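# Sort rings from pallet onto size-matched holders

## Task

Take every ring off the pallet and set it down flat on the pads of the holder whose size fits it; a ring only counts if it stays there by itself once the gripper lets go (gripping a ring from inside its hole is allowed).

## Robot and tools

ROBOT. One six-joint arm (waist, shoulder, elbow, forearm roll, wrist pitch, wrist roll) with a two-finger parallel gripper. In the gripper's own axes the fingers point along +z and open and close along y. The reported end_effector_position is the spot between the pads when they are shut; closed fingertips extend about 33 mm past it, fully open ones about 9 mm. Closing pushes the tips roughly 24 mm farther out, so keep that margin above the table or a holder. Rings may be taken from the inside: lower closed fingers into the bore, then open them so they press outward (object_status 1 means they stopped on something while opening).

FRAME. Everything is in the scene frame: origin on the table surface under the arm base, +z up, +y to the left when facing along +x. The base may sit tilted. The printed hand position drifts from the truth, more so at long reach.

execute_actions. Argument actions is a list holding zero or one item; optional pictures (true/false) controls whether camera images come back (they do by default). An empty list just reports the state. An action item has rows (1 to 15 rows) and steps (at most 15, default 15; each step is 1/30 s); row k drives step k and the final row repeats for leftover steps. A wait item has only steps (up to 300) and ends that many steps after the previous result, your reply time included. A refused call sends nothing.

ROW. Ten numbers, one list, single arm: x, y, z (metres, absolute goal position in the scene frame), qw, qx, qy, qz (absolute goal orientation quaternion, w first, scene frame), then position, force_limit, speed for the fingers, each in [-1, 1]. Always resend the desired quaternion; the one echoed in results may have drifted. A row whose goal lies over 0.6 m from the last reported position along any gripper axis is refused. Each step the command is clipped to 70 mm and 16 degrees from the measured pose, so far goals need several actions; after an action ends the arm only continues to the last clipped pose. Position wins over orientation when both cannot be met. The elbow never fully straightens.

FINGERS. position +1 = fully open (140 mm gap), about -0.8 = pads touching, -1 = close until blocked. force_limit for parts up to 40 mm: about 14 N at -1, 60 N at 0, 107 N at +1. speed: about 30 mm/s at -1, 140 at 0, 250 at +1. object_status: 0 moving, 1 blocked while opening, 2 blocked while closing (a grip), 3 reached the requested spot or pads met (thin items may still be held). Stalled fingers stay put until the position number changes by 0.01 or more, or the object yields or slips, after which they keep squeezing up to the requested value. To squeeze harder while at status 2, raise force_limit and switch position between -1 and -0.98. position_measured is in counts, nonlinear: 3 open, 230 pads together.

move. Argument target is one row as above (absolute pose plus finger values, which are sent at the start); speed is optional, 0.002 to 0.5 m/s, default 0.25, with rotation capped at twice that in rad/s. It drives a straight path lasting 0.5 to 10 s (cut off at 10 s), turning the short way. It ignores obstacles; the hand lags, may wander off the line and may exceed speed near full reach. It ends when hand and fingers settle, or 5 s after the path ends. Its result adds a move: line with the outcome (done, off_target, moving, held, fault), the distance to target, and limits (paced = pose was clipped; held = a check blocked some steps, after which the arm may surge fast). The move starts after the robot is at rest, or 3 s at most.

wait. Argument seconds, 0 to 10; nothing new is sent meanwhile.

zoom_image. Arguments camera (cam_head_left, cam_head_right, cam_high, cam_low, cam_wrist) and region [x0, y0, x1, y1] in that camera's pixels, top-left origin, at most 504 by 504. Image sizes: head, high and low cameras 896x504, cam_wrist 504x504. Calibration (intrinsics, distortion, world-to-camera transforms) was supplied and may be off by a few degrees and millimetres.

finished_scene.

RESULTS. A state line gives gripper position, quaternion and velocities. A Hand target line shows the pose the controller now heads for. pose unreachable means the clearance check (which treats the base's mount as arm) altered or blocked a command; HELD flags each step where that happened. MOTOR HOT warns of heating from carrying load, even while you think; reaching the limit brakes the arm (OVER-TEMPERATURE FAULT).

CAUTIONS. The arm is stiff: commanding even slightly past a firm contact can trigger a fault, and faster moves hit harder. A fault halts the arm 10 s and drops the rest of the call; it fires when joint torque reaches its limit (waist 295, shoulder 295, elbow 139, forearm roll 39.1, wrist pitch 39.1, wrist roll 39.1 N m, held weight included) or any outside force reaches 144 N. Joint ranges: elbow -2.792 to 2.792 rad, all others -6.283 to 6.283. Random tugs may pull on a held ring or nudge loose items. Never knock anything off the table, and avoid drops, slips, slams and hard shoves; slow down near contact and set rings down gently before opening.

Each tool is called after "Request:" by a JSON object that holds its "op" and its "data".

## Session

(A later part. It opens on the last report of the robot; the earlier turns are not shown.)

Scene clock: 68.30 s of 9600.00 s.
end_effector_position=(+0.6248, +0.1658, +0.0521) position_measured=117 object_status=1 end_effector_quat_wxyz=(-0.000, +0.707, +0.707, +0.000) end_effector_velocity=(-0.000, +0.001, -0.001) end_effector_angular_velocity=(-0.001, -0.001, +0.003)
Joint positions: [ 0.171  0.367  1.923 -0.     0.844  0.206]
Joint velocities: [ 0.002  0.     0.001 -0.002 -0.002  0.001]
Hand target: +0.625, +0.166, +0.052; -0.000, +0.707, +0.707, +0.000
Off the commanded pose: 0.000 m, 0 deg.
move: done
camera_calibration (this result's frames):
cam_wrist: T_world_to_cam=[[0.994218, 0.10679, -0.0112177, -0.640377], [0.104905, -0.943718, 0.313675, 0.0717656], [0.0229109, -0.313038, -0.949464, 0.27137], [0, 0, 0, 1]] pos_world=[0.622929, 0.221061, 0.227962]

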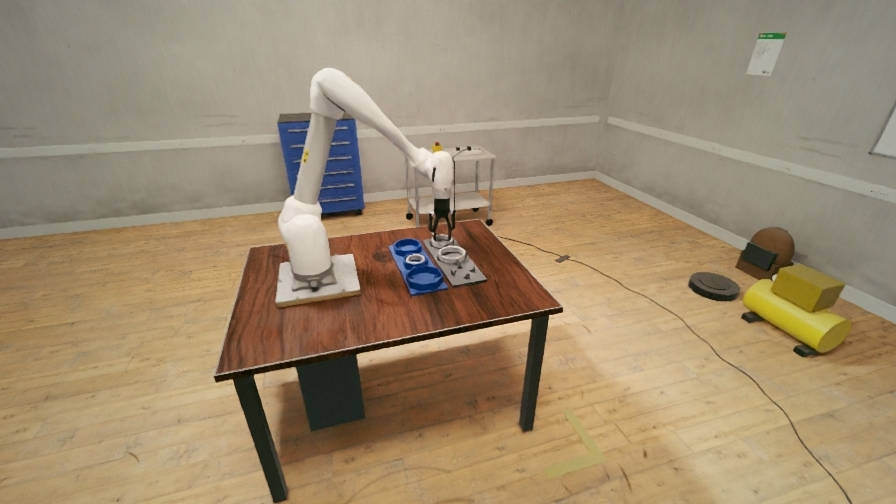

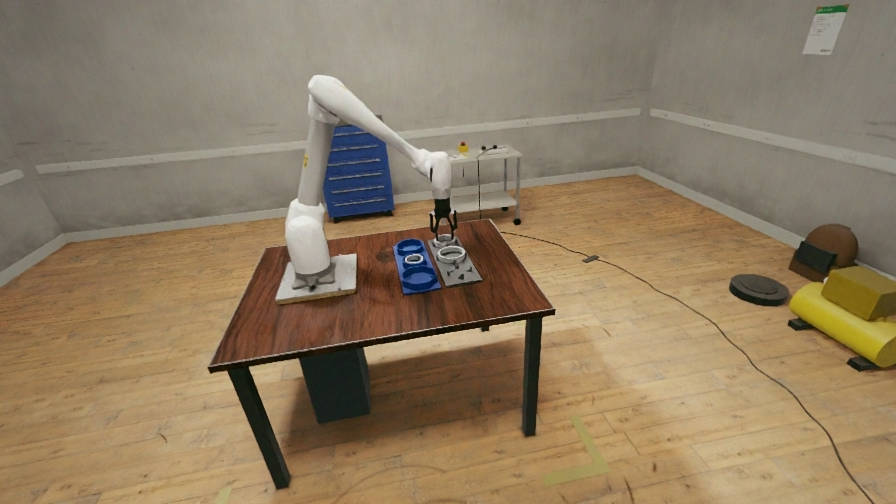

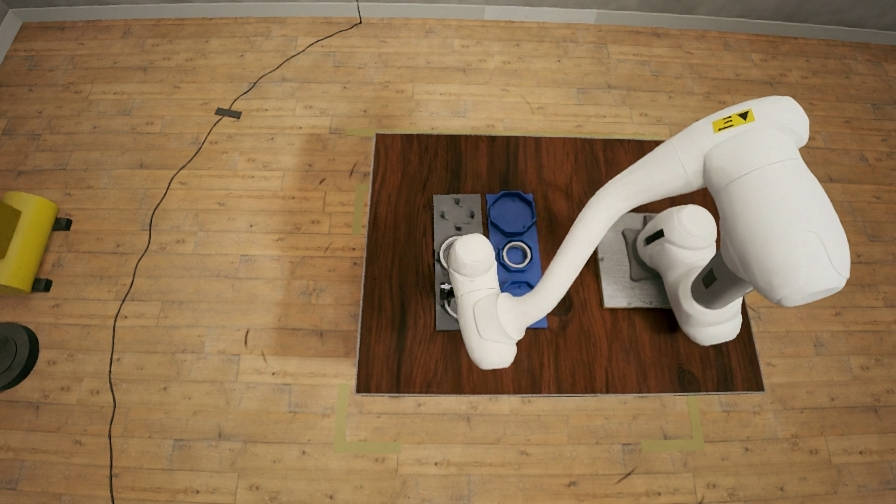

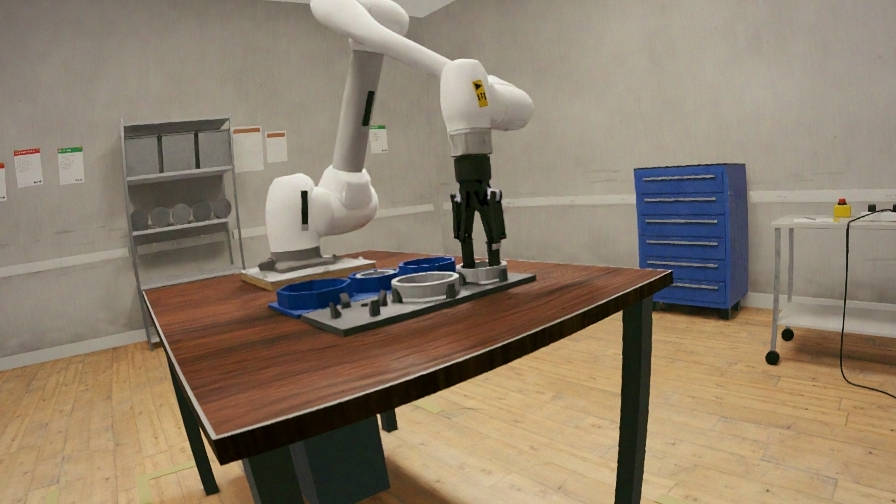

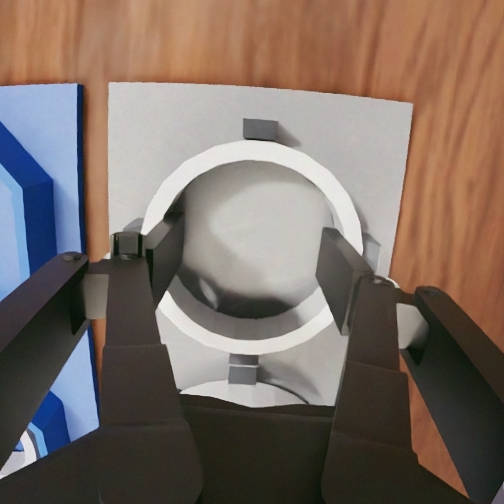

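Request:
{"op": "execute_actions", "data": {"actions": [{"rows":[[0.6248,0.1658,0.052,0,0.7071,0.7071,0,-0.15,0,-0.5]],"steps":15}], "pictures": false}}

Request:
{"op": "move", "data": {"target": [0.6248,0.1658,0.10,0,0.7071,0.7071,0,-0.15,0,-0.5], "speed": 0.1}}

Request:
{"op": "move", "data": {"target": [0.450,0.011,0.10,0,0.7071,0.7071,0,-0.5,0,0]}}

Scene clock: 73.23 s of 9600.00 s.
end_effector_position=(+0.6248, +0.1658, +0.0520) position_measured=148 object_status=3 end_effector_quat_wxyz=(-0.000, +0.707, +0.707, -0.000) end_effector_velocity=(+0.000, +0.000, +0.001) end_effector_angular_velocity=(+0.001, -0.002, +0.000)
Joint positions: [ 0.171  0.367  1.923 -0.     0.844  0.206]
Joint velocities: [-0.    -0.002  0.001  0.    -0.002 -0.   ]
Hand target: +0.625, +0.166, +0.052; +0.000, +0.707, +0.707, +0.000
Off the commanded pose: 0.000 m, 0 deg.
Steps of this call (steps 1 to 90: nothing new was sent; then 1.43 s passed at rest; steps 91 to 105: all 15 steps of this action). Readings (end_effector_position | what the end effector reports):
91: (+0.6248, +0.1658, +0.0520) | position_measured=117 object_status=0
92: (+0.6248, +0.1658, +0.0520) | position_measured=117 object_status=0
94: (+0.6248, +0.1658, +0.0520) | position_measured=130 object_status=0
98: (+0.6248, +0.1658, +0.0520) | position_measured=147 object_status=0
105: the state above

Scene clock: 74.33 s of 9600.00 s.
end_effector_position=(+0.6248, +0.1658, +0.0999) position_measured=148 object_status=3 end_effector_quat_wxyz=(+0.000, +0.707, +0.707, -0.000) end_effector_velocity=(+0.001, -0.001, +0.002) end_effector_angular_velocity=(+0.001, -0.001, -0.002)
Joint positions: [ 0.171  0.315  1.89  -0.     0.93   0.206]
Joint velocities: [-0.002 -0.002 -0.001  0.001  0.002 -0.001]
Hand target: +0.625, +0.166, +0.100; +0.000, +0.707, +0.707, -0.000
Off the commanded pose: 0.000 m, 0 deg.
move: done
camera_calibration (this result's frames):
cam_wrist: T_world_to_cam=[[0.994223, 0.106741, -0.0112449, -0.639866], [0.104865, -0.943707, 0.313722, 0.0567709], [0.0228749, -0.313089, -0.949448, 0.316802], [0, 0, 0, 1]] pos_world=[0.62297, 0.221062, 0.275782]

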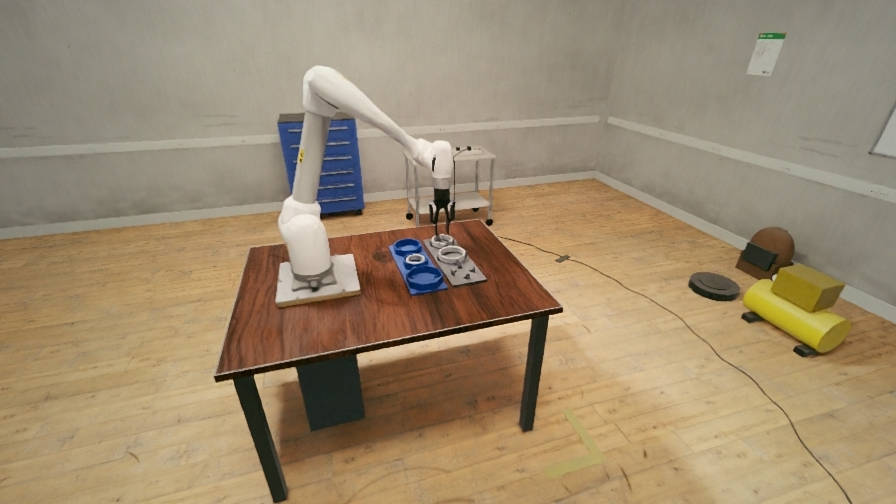

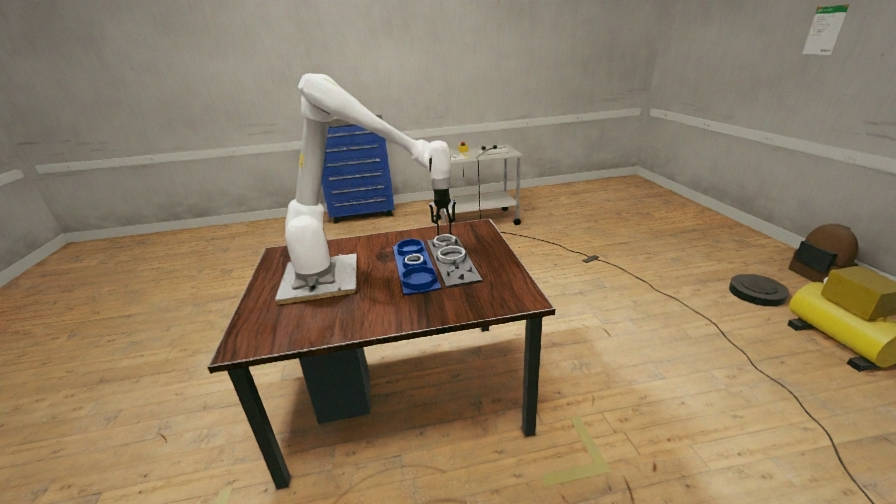

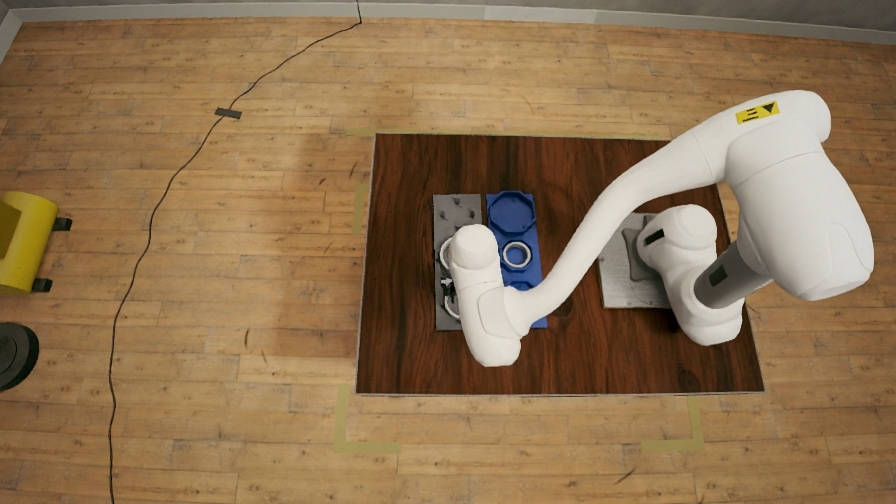

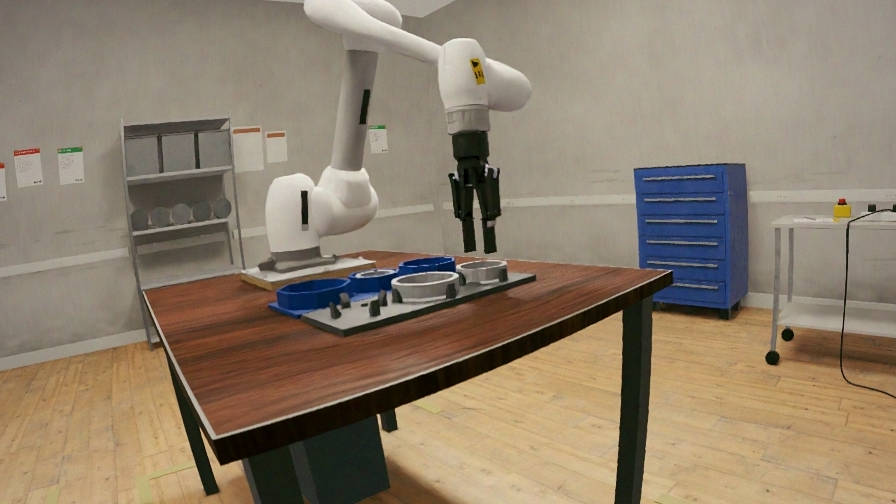

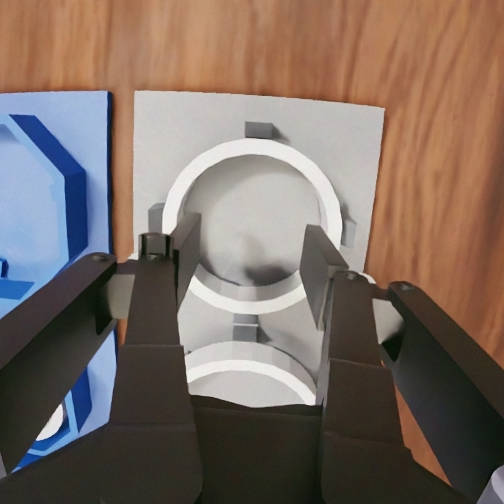

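Scene clock: 75.80 s of 9600.00 s.
end_effector_position=(+0.4501, +0.0110, +0.1001) position_measured=192 object_status=3 end_effector_quat_wxyz=(+0.000, +0.707, +0.707, +0.000) end_effector_velocity=(-0.001, -0.001, +0.001) end_effector_angular_velocity=(+0.001, -0.000, -0.001)
Joint positions: [-0.089  0.033  2.243  0.002  0.858 -0.055]
Joint velocities: [-0.003 -0.003  0.001  0.002  0.002 -0.003]
Hand target: +0.450, +0.011, +0.100; -0.000, +0.707, +0.707, -0.000
Off the commanded pose: 0.000 m, 0 deg.
move: done
camera_calibration (this result's frames):
cam_wrist: T_world_to_cam=[[0.994217, 0.106801, -0.0112052, -0.44962], [0.104911, -0.943705, 0.31371, -0.0710694], [0.0229301, -0.313071, -0.949453, 0.272529], [0, 0, 0, 1]] pos_world=[0.448227, 0.0662724, 0.276011]

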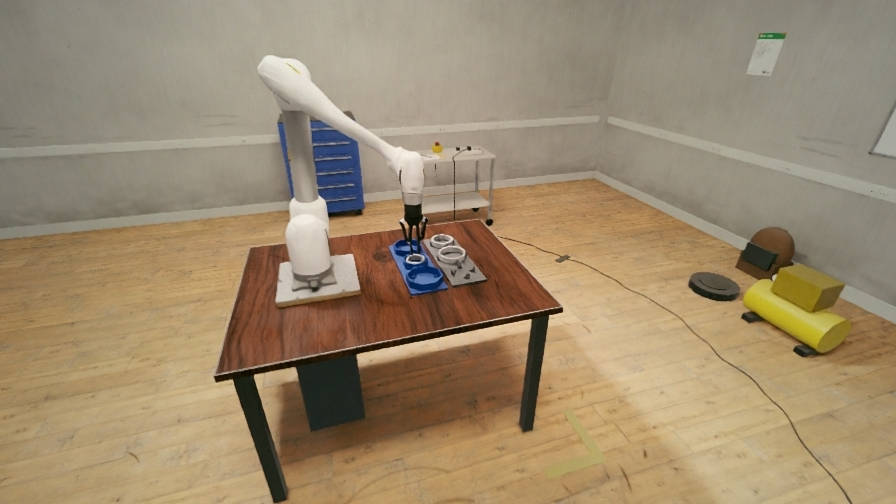

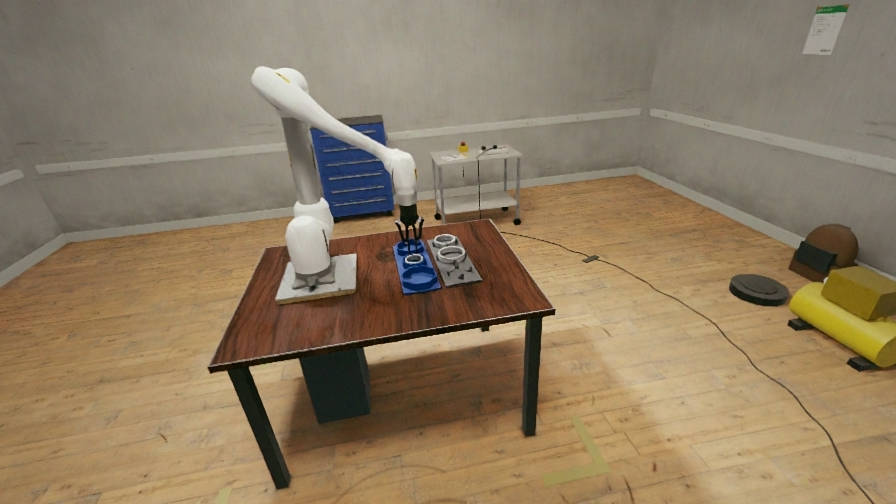

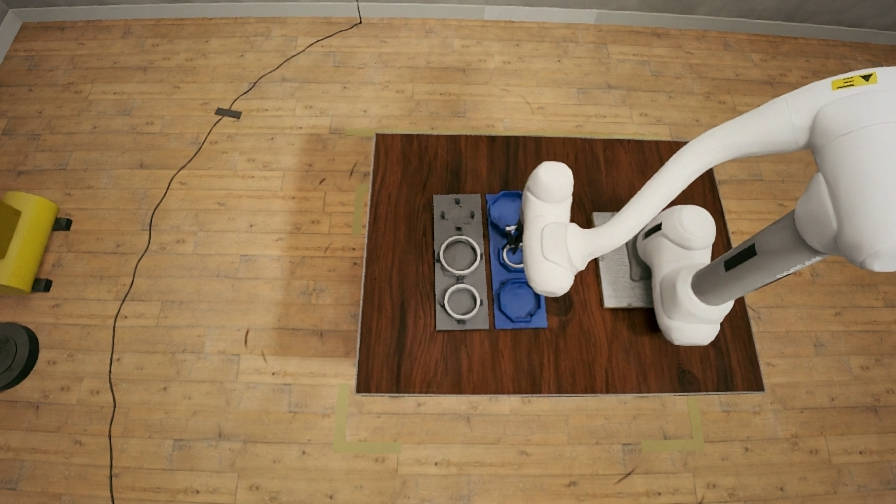

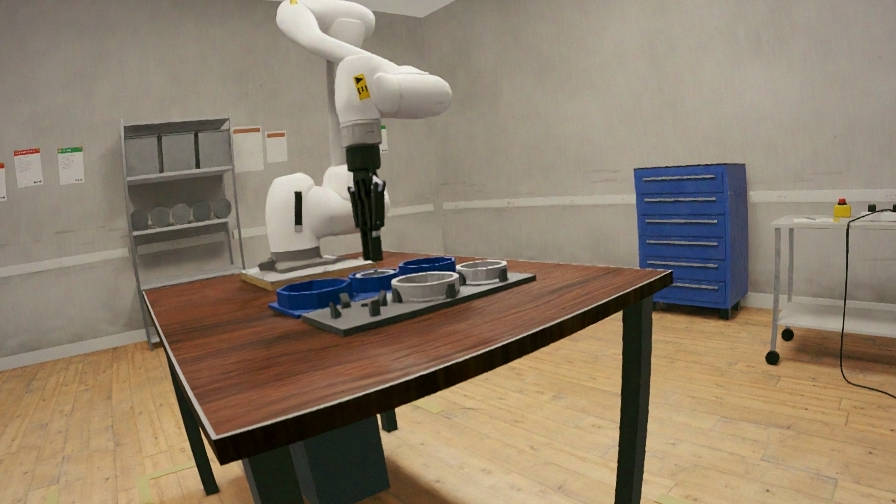

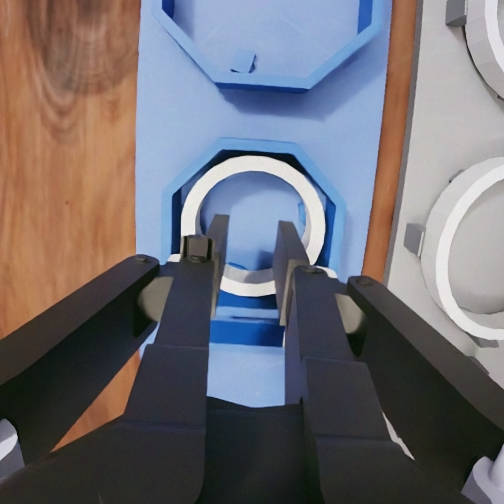

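Request:
{"op": "move", "data": {"target": [0.450,0.0105,0.053,0,0.7071,0.7071,0,-0.5,0,0], "speed": 0.06}}

Request:
{"op": "move", "data": {"target": [0.450,0.0105,0.053,0,0.7071,0.7071,0,1,0,-0.7], "speed": 0.06}}

Scene clock: 85.00 s of 9600.00 s.
end_effector_position=(+0.4500, +0.0105, +0.0531) position_measured=192 object_status=3 end_effector_quat_wxyz=(-0.000, +0.707, +0.707, +0.000) end_effector_velocity=(-0.001, +0.000, -0.001) end_effector_angular_velocity=(-0.001, +0.000, +0.002)
Joint positions: [-0.09   0.101  2.284  0.003  0.749 -0.057]
Joint velocities: [ 0.001  0.001  0.002 -0.001 -0.002  0.001]
Hand target: +0.450, +0.011, +0.053; -0.000, +0.707, +0.707, +0.000
Off the commanded pose: 0.000 m, 0 deg.
After step 90, 5.07 s passed at rest.
move: done
camera_calibration (this result's frames):
cam_wrist: T_world_to_cam=[[0.994214, 0.106829, -0.0111922, -0.449975], [0.104934, -0.943721, 0.313655, -0.0567798], [0.0229451, -0.313015, -0.949471, 0.227738], [0, 0, 0, 1]] pos_world=[0.448104, 0.0657715, 0.229004]

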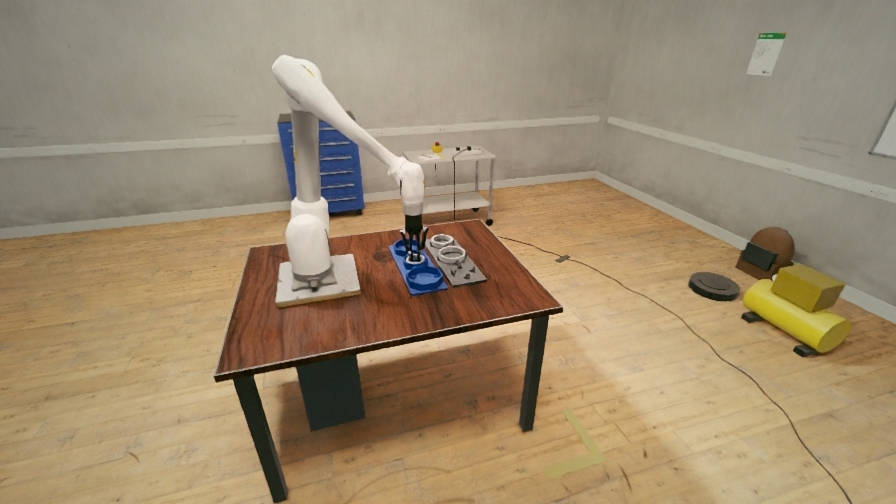

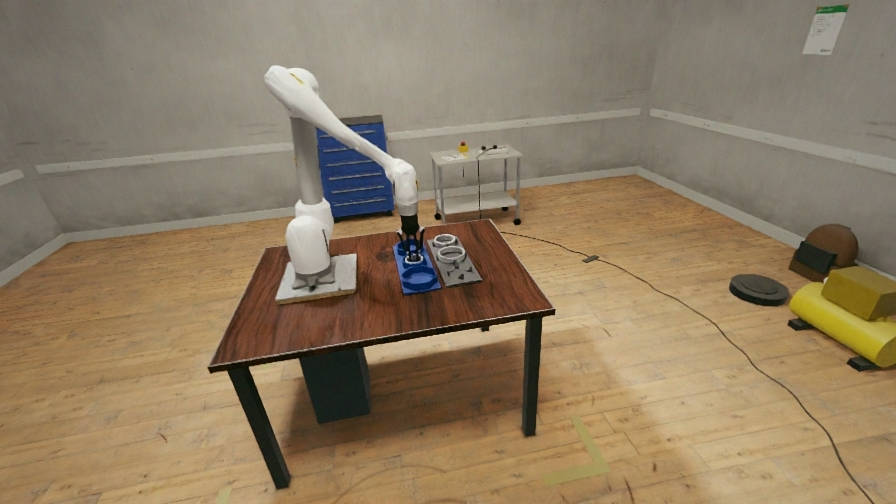

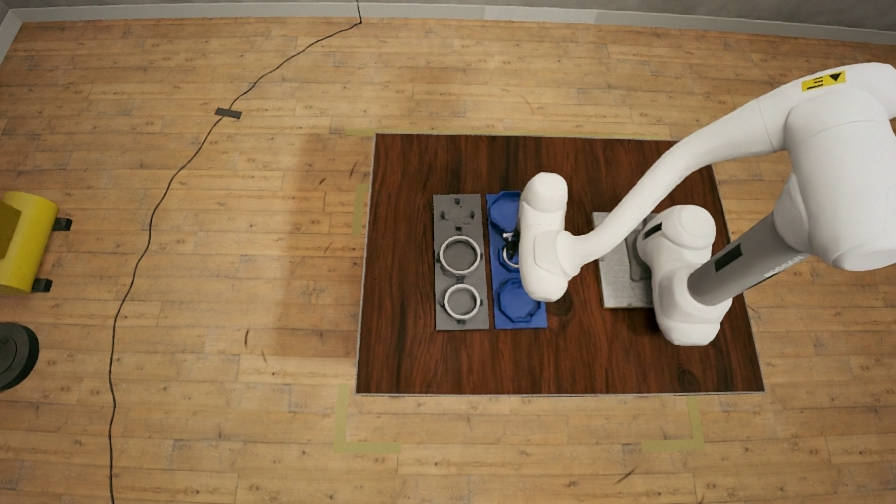

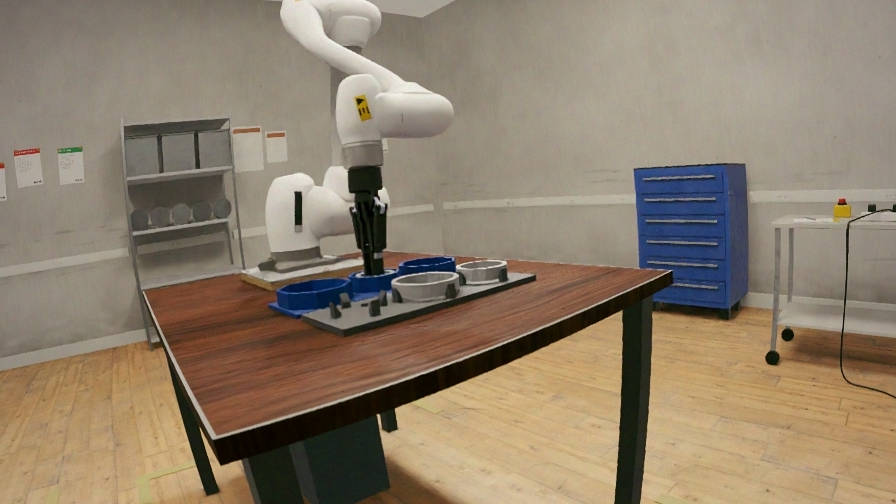

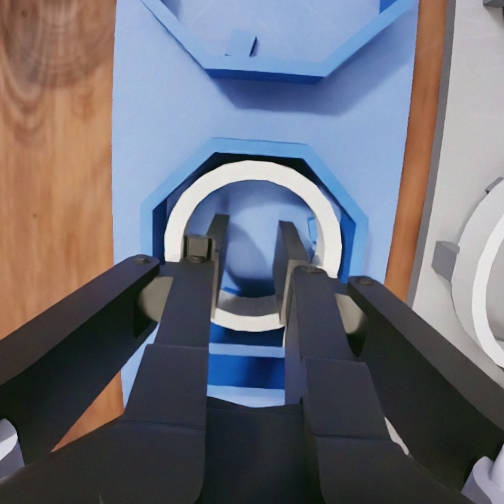

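Scene clock: 85.70 s of 9600.00 s.
end_effector_position=(+0.4500, +0.0105, +0.0530) position_measured=150 object_status=1 end_effector_quat_wxyz=(-0.000, +0.707, +0.707, +0.000) end_effector_velocity=(+0.000, +0.001, +0.001) end_effector_angular_velocity=(+0.000, -0.001, +0.000)
Joint positions: [-0.09   0.102  2.284  0.003  0.749 -0.057]
Joint velocities: [ 0.001 -0.001 -0.001  0.001  0.001  0.   ]
Hand target: +0.450, +0.011, +0.053; -0.000, +0.707, +0.707, +0.000
Off the commanded pose: 0.000 m, 0 deg.
move: done
camera_calibration (this result's frames):
cam_wrist: T_world_to_cam=[[0.994215, 0.10682, -0.0112285, -0.449993], [0.104937, -0.943723, 0.313649, -0.0567524], [0.0229074, -0.313013, -0.949473, 0.227646], [0, 0, 0, 1]] pos_world=[0.44813, 0.0657658, 0.228891]

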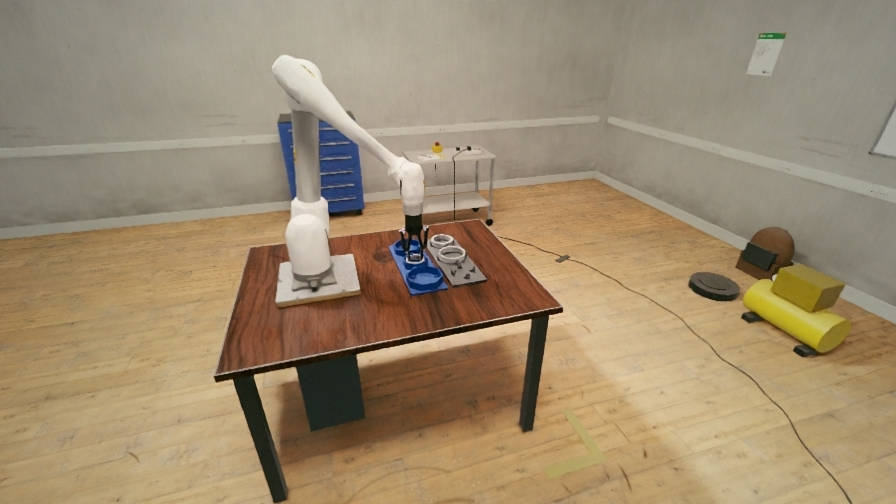

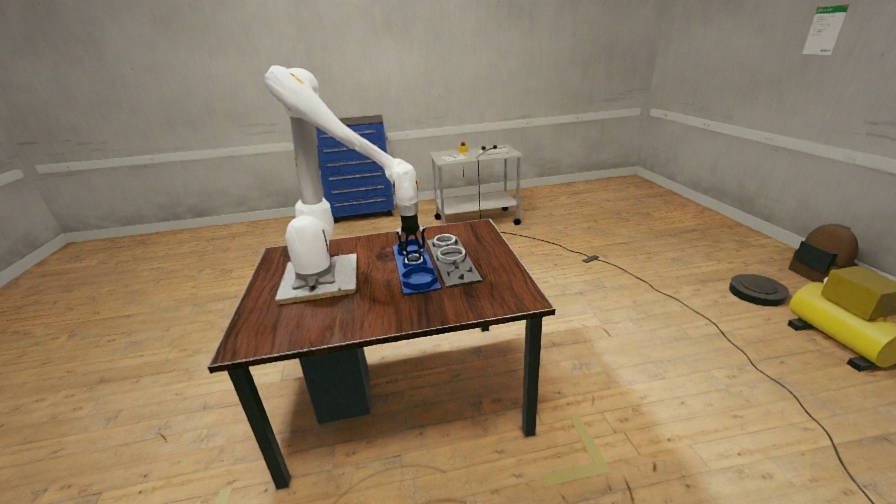

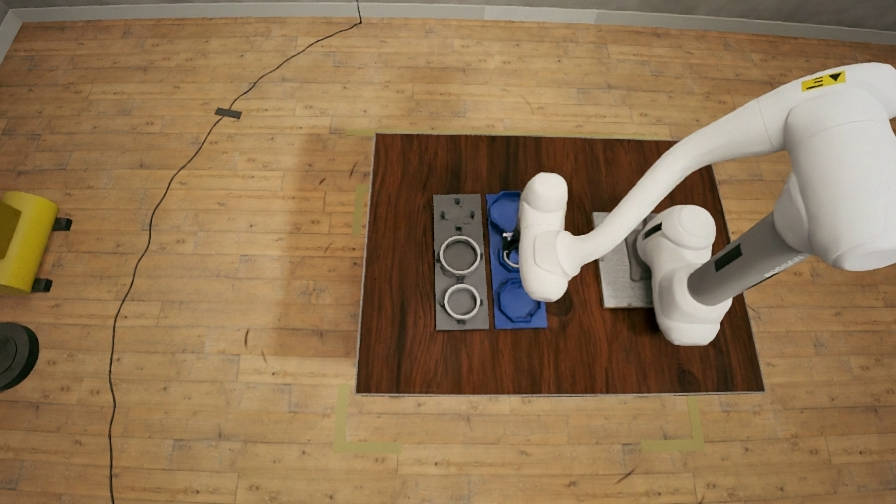

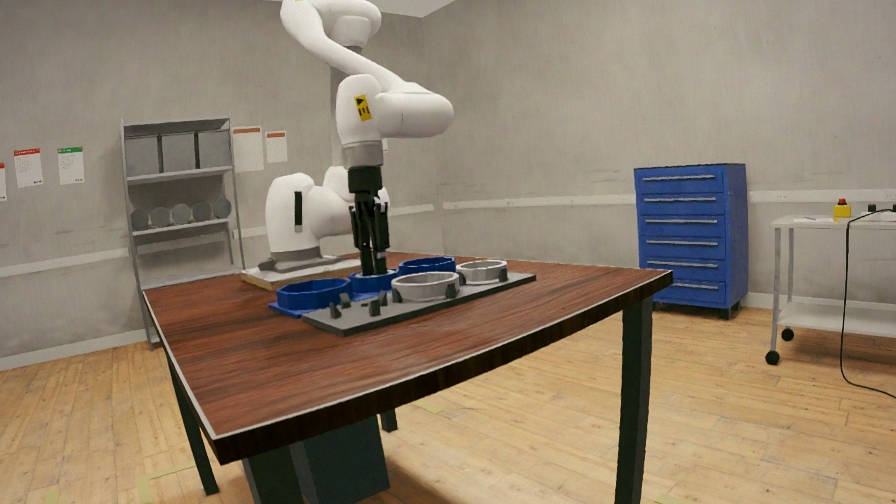

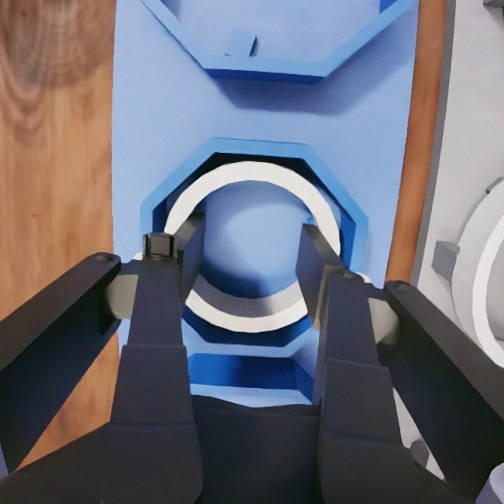

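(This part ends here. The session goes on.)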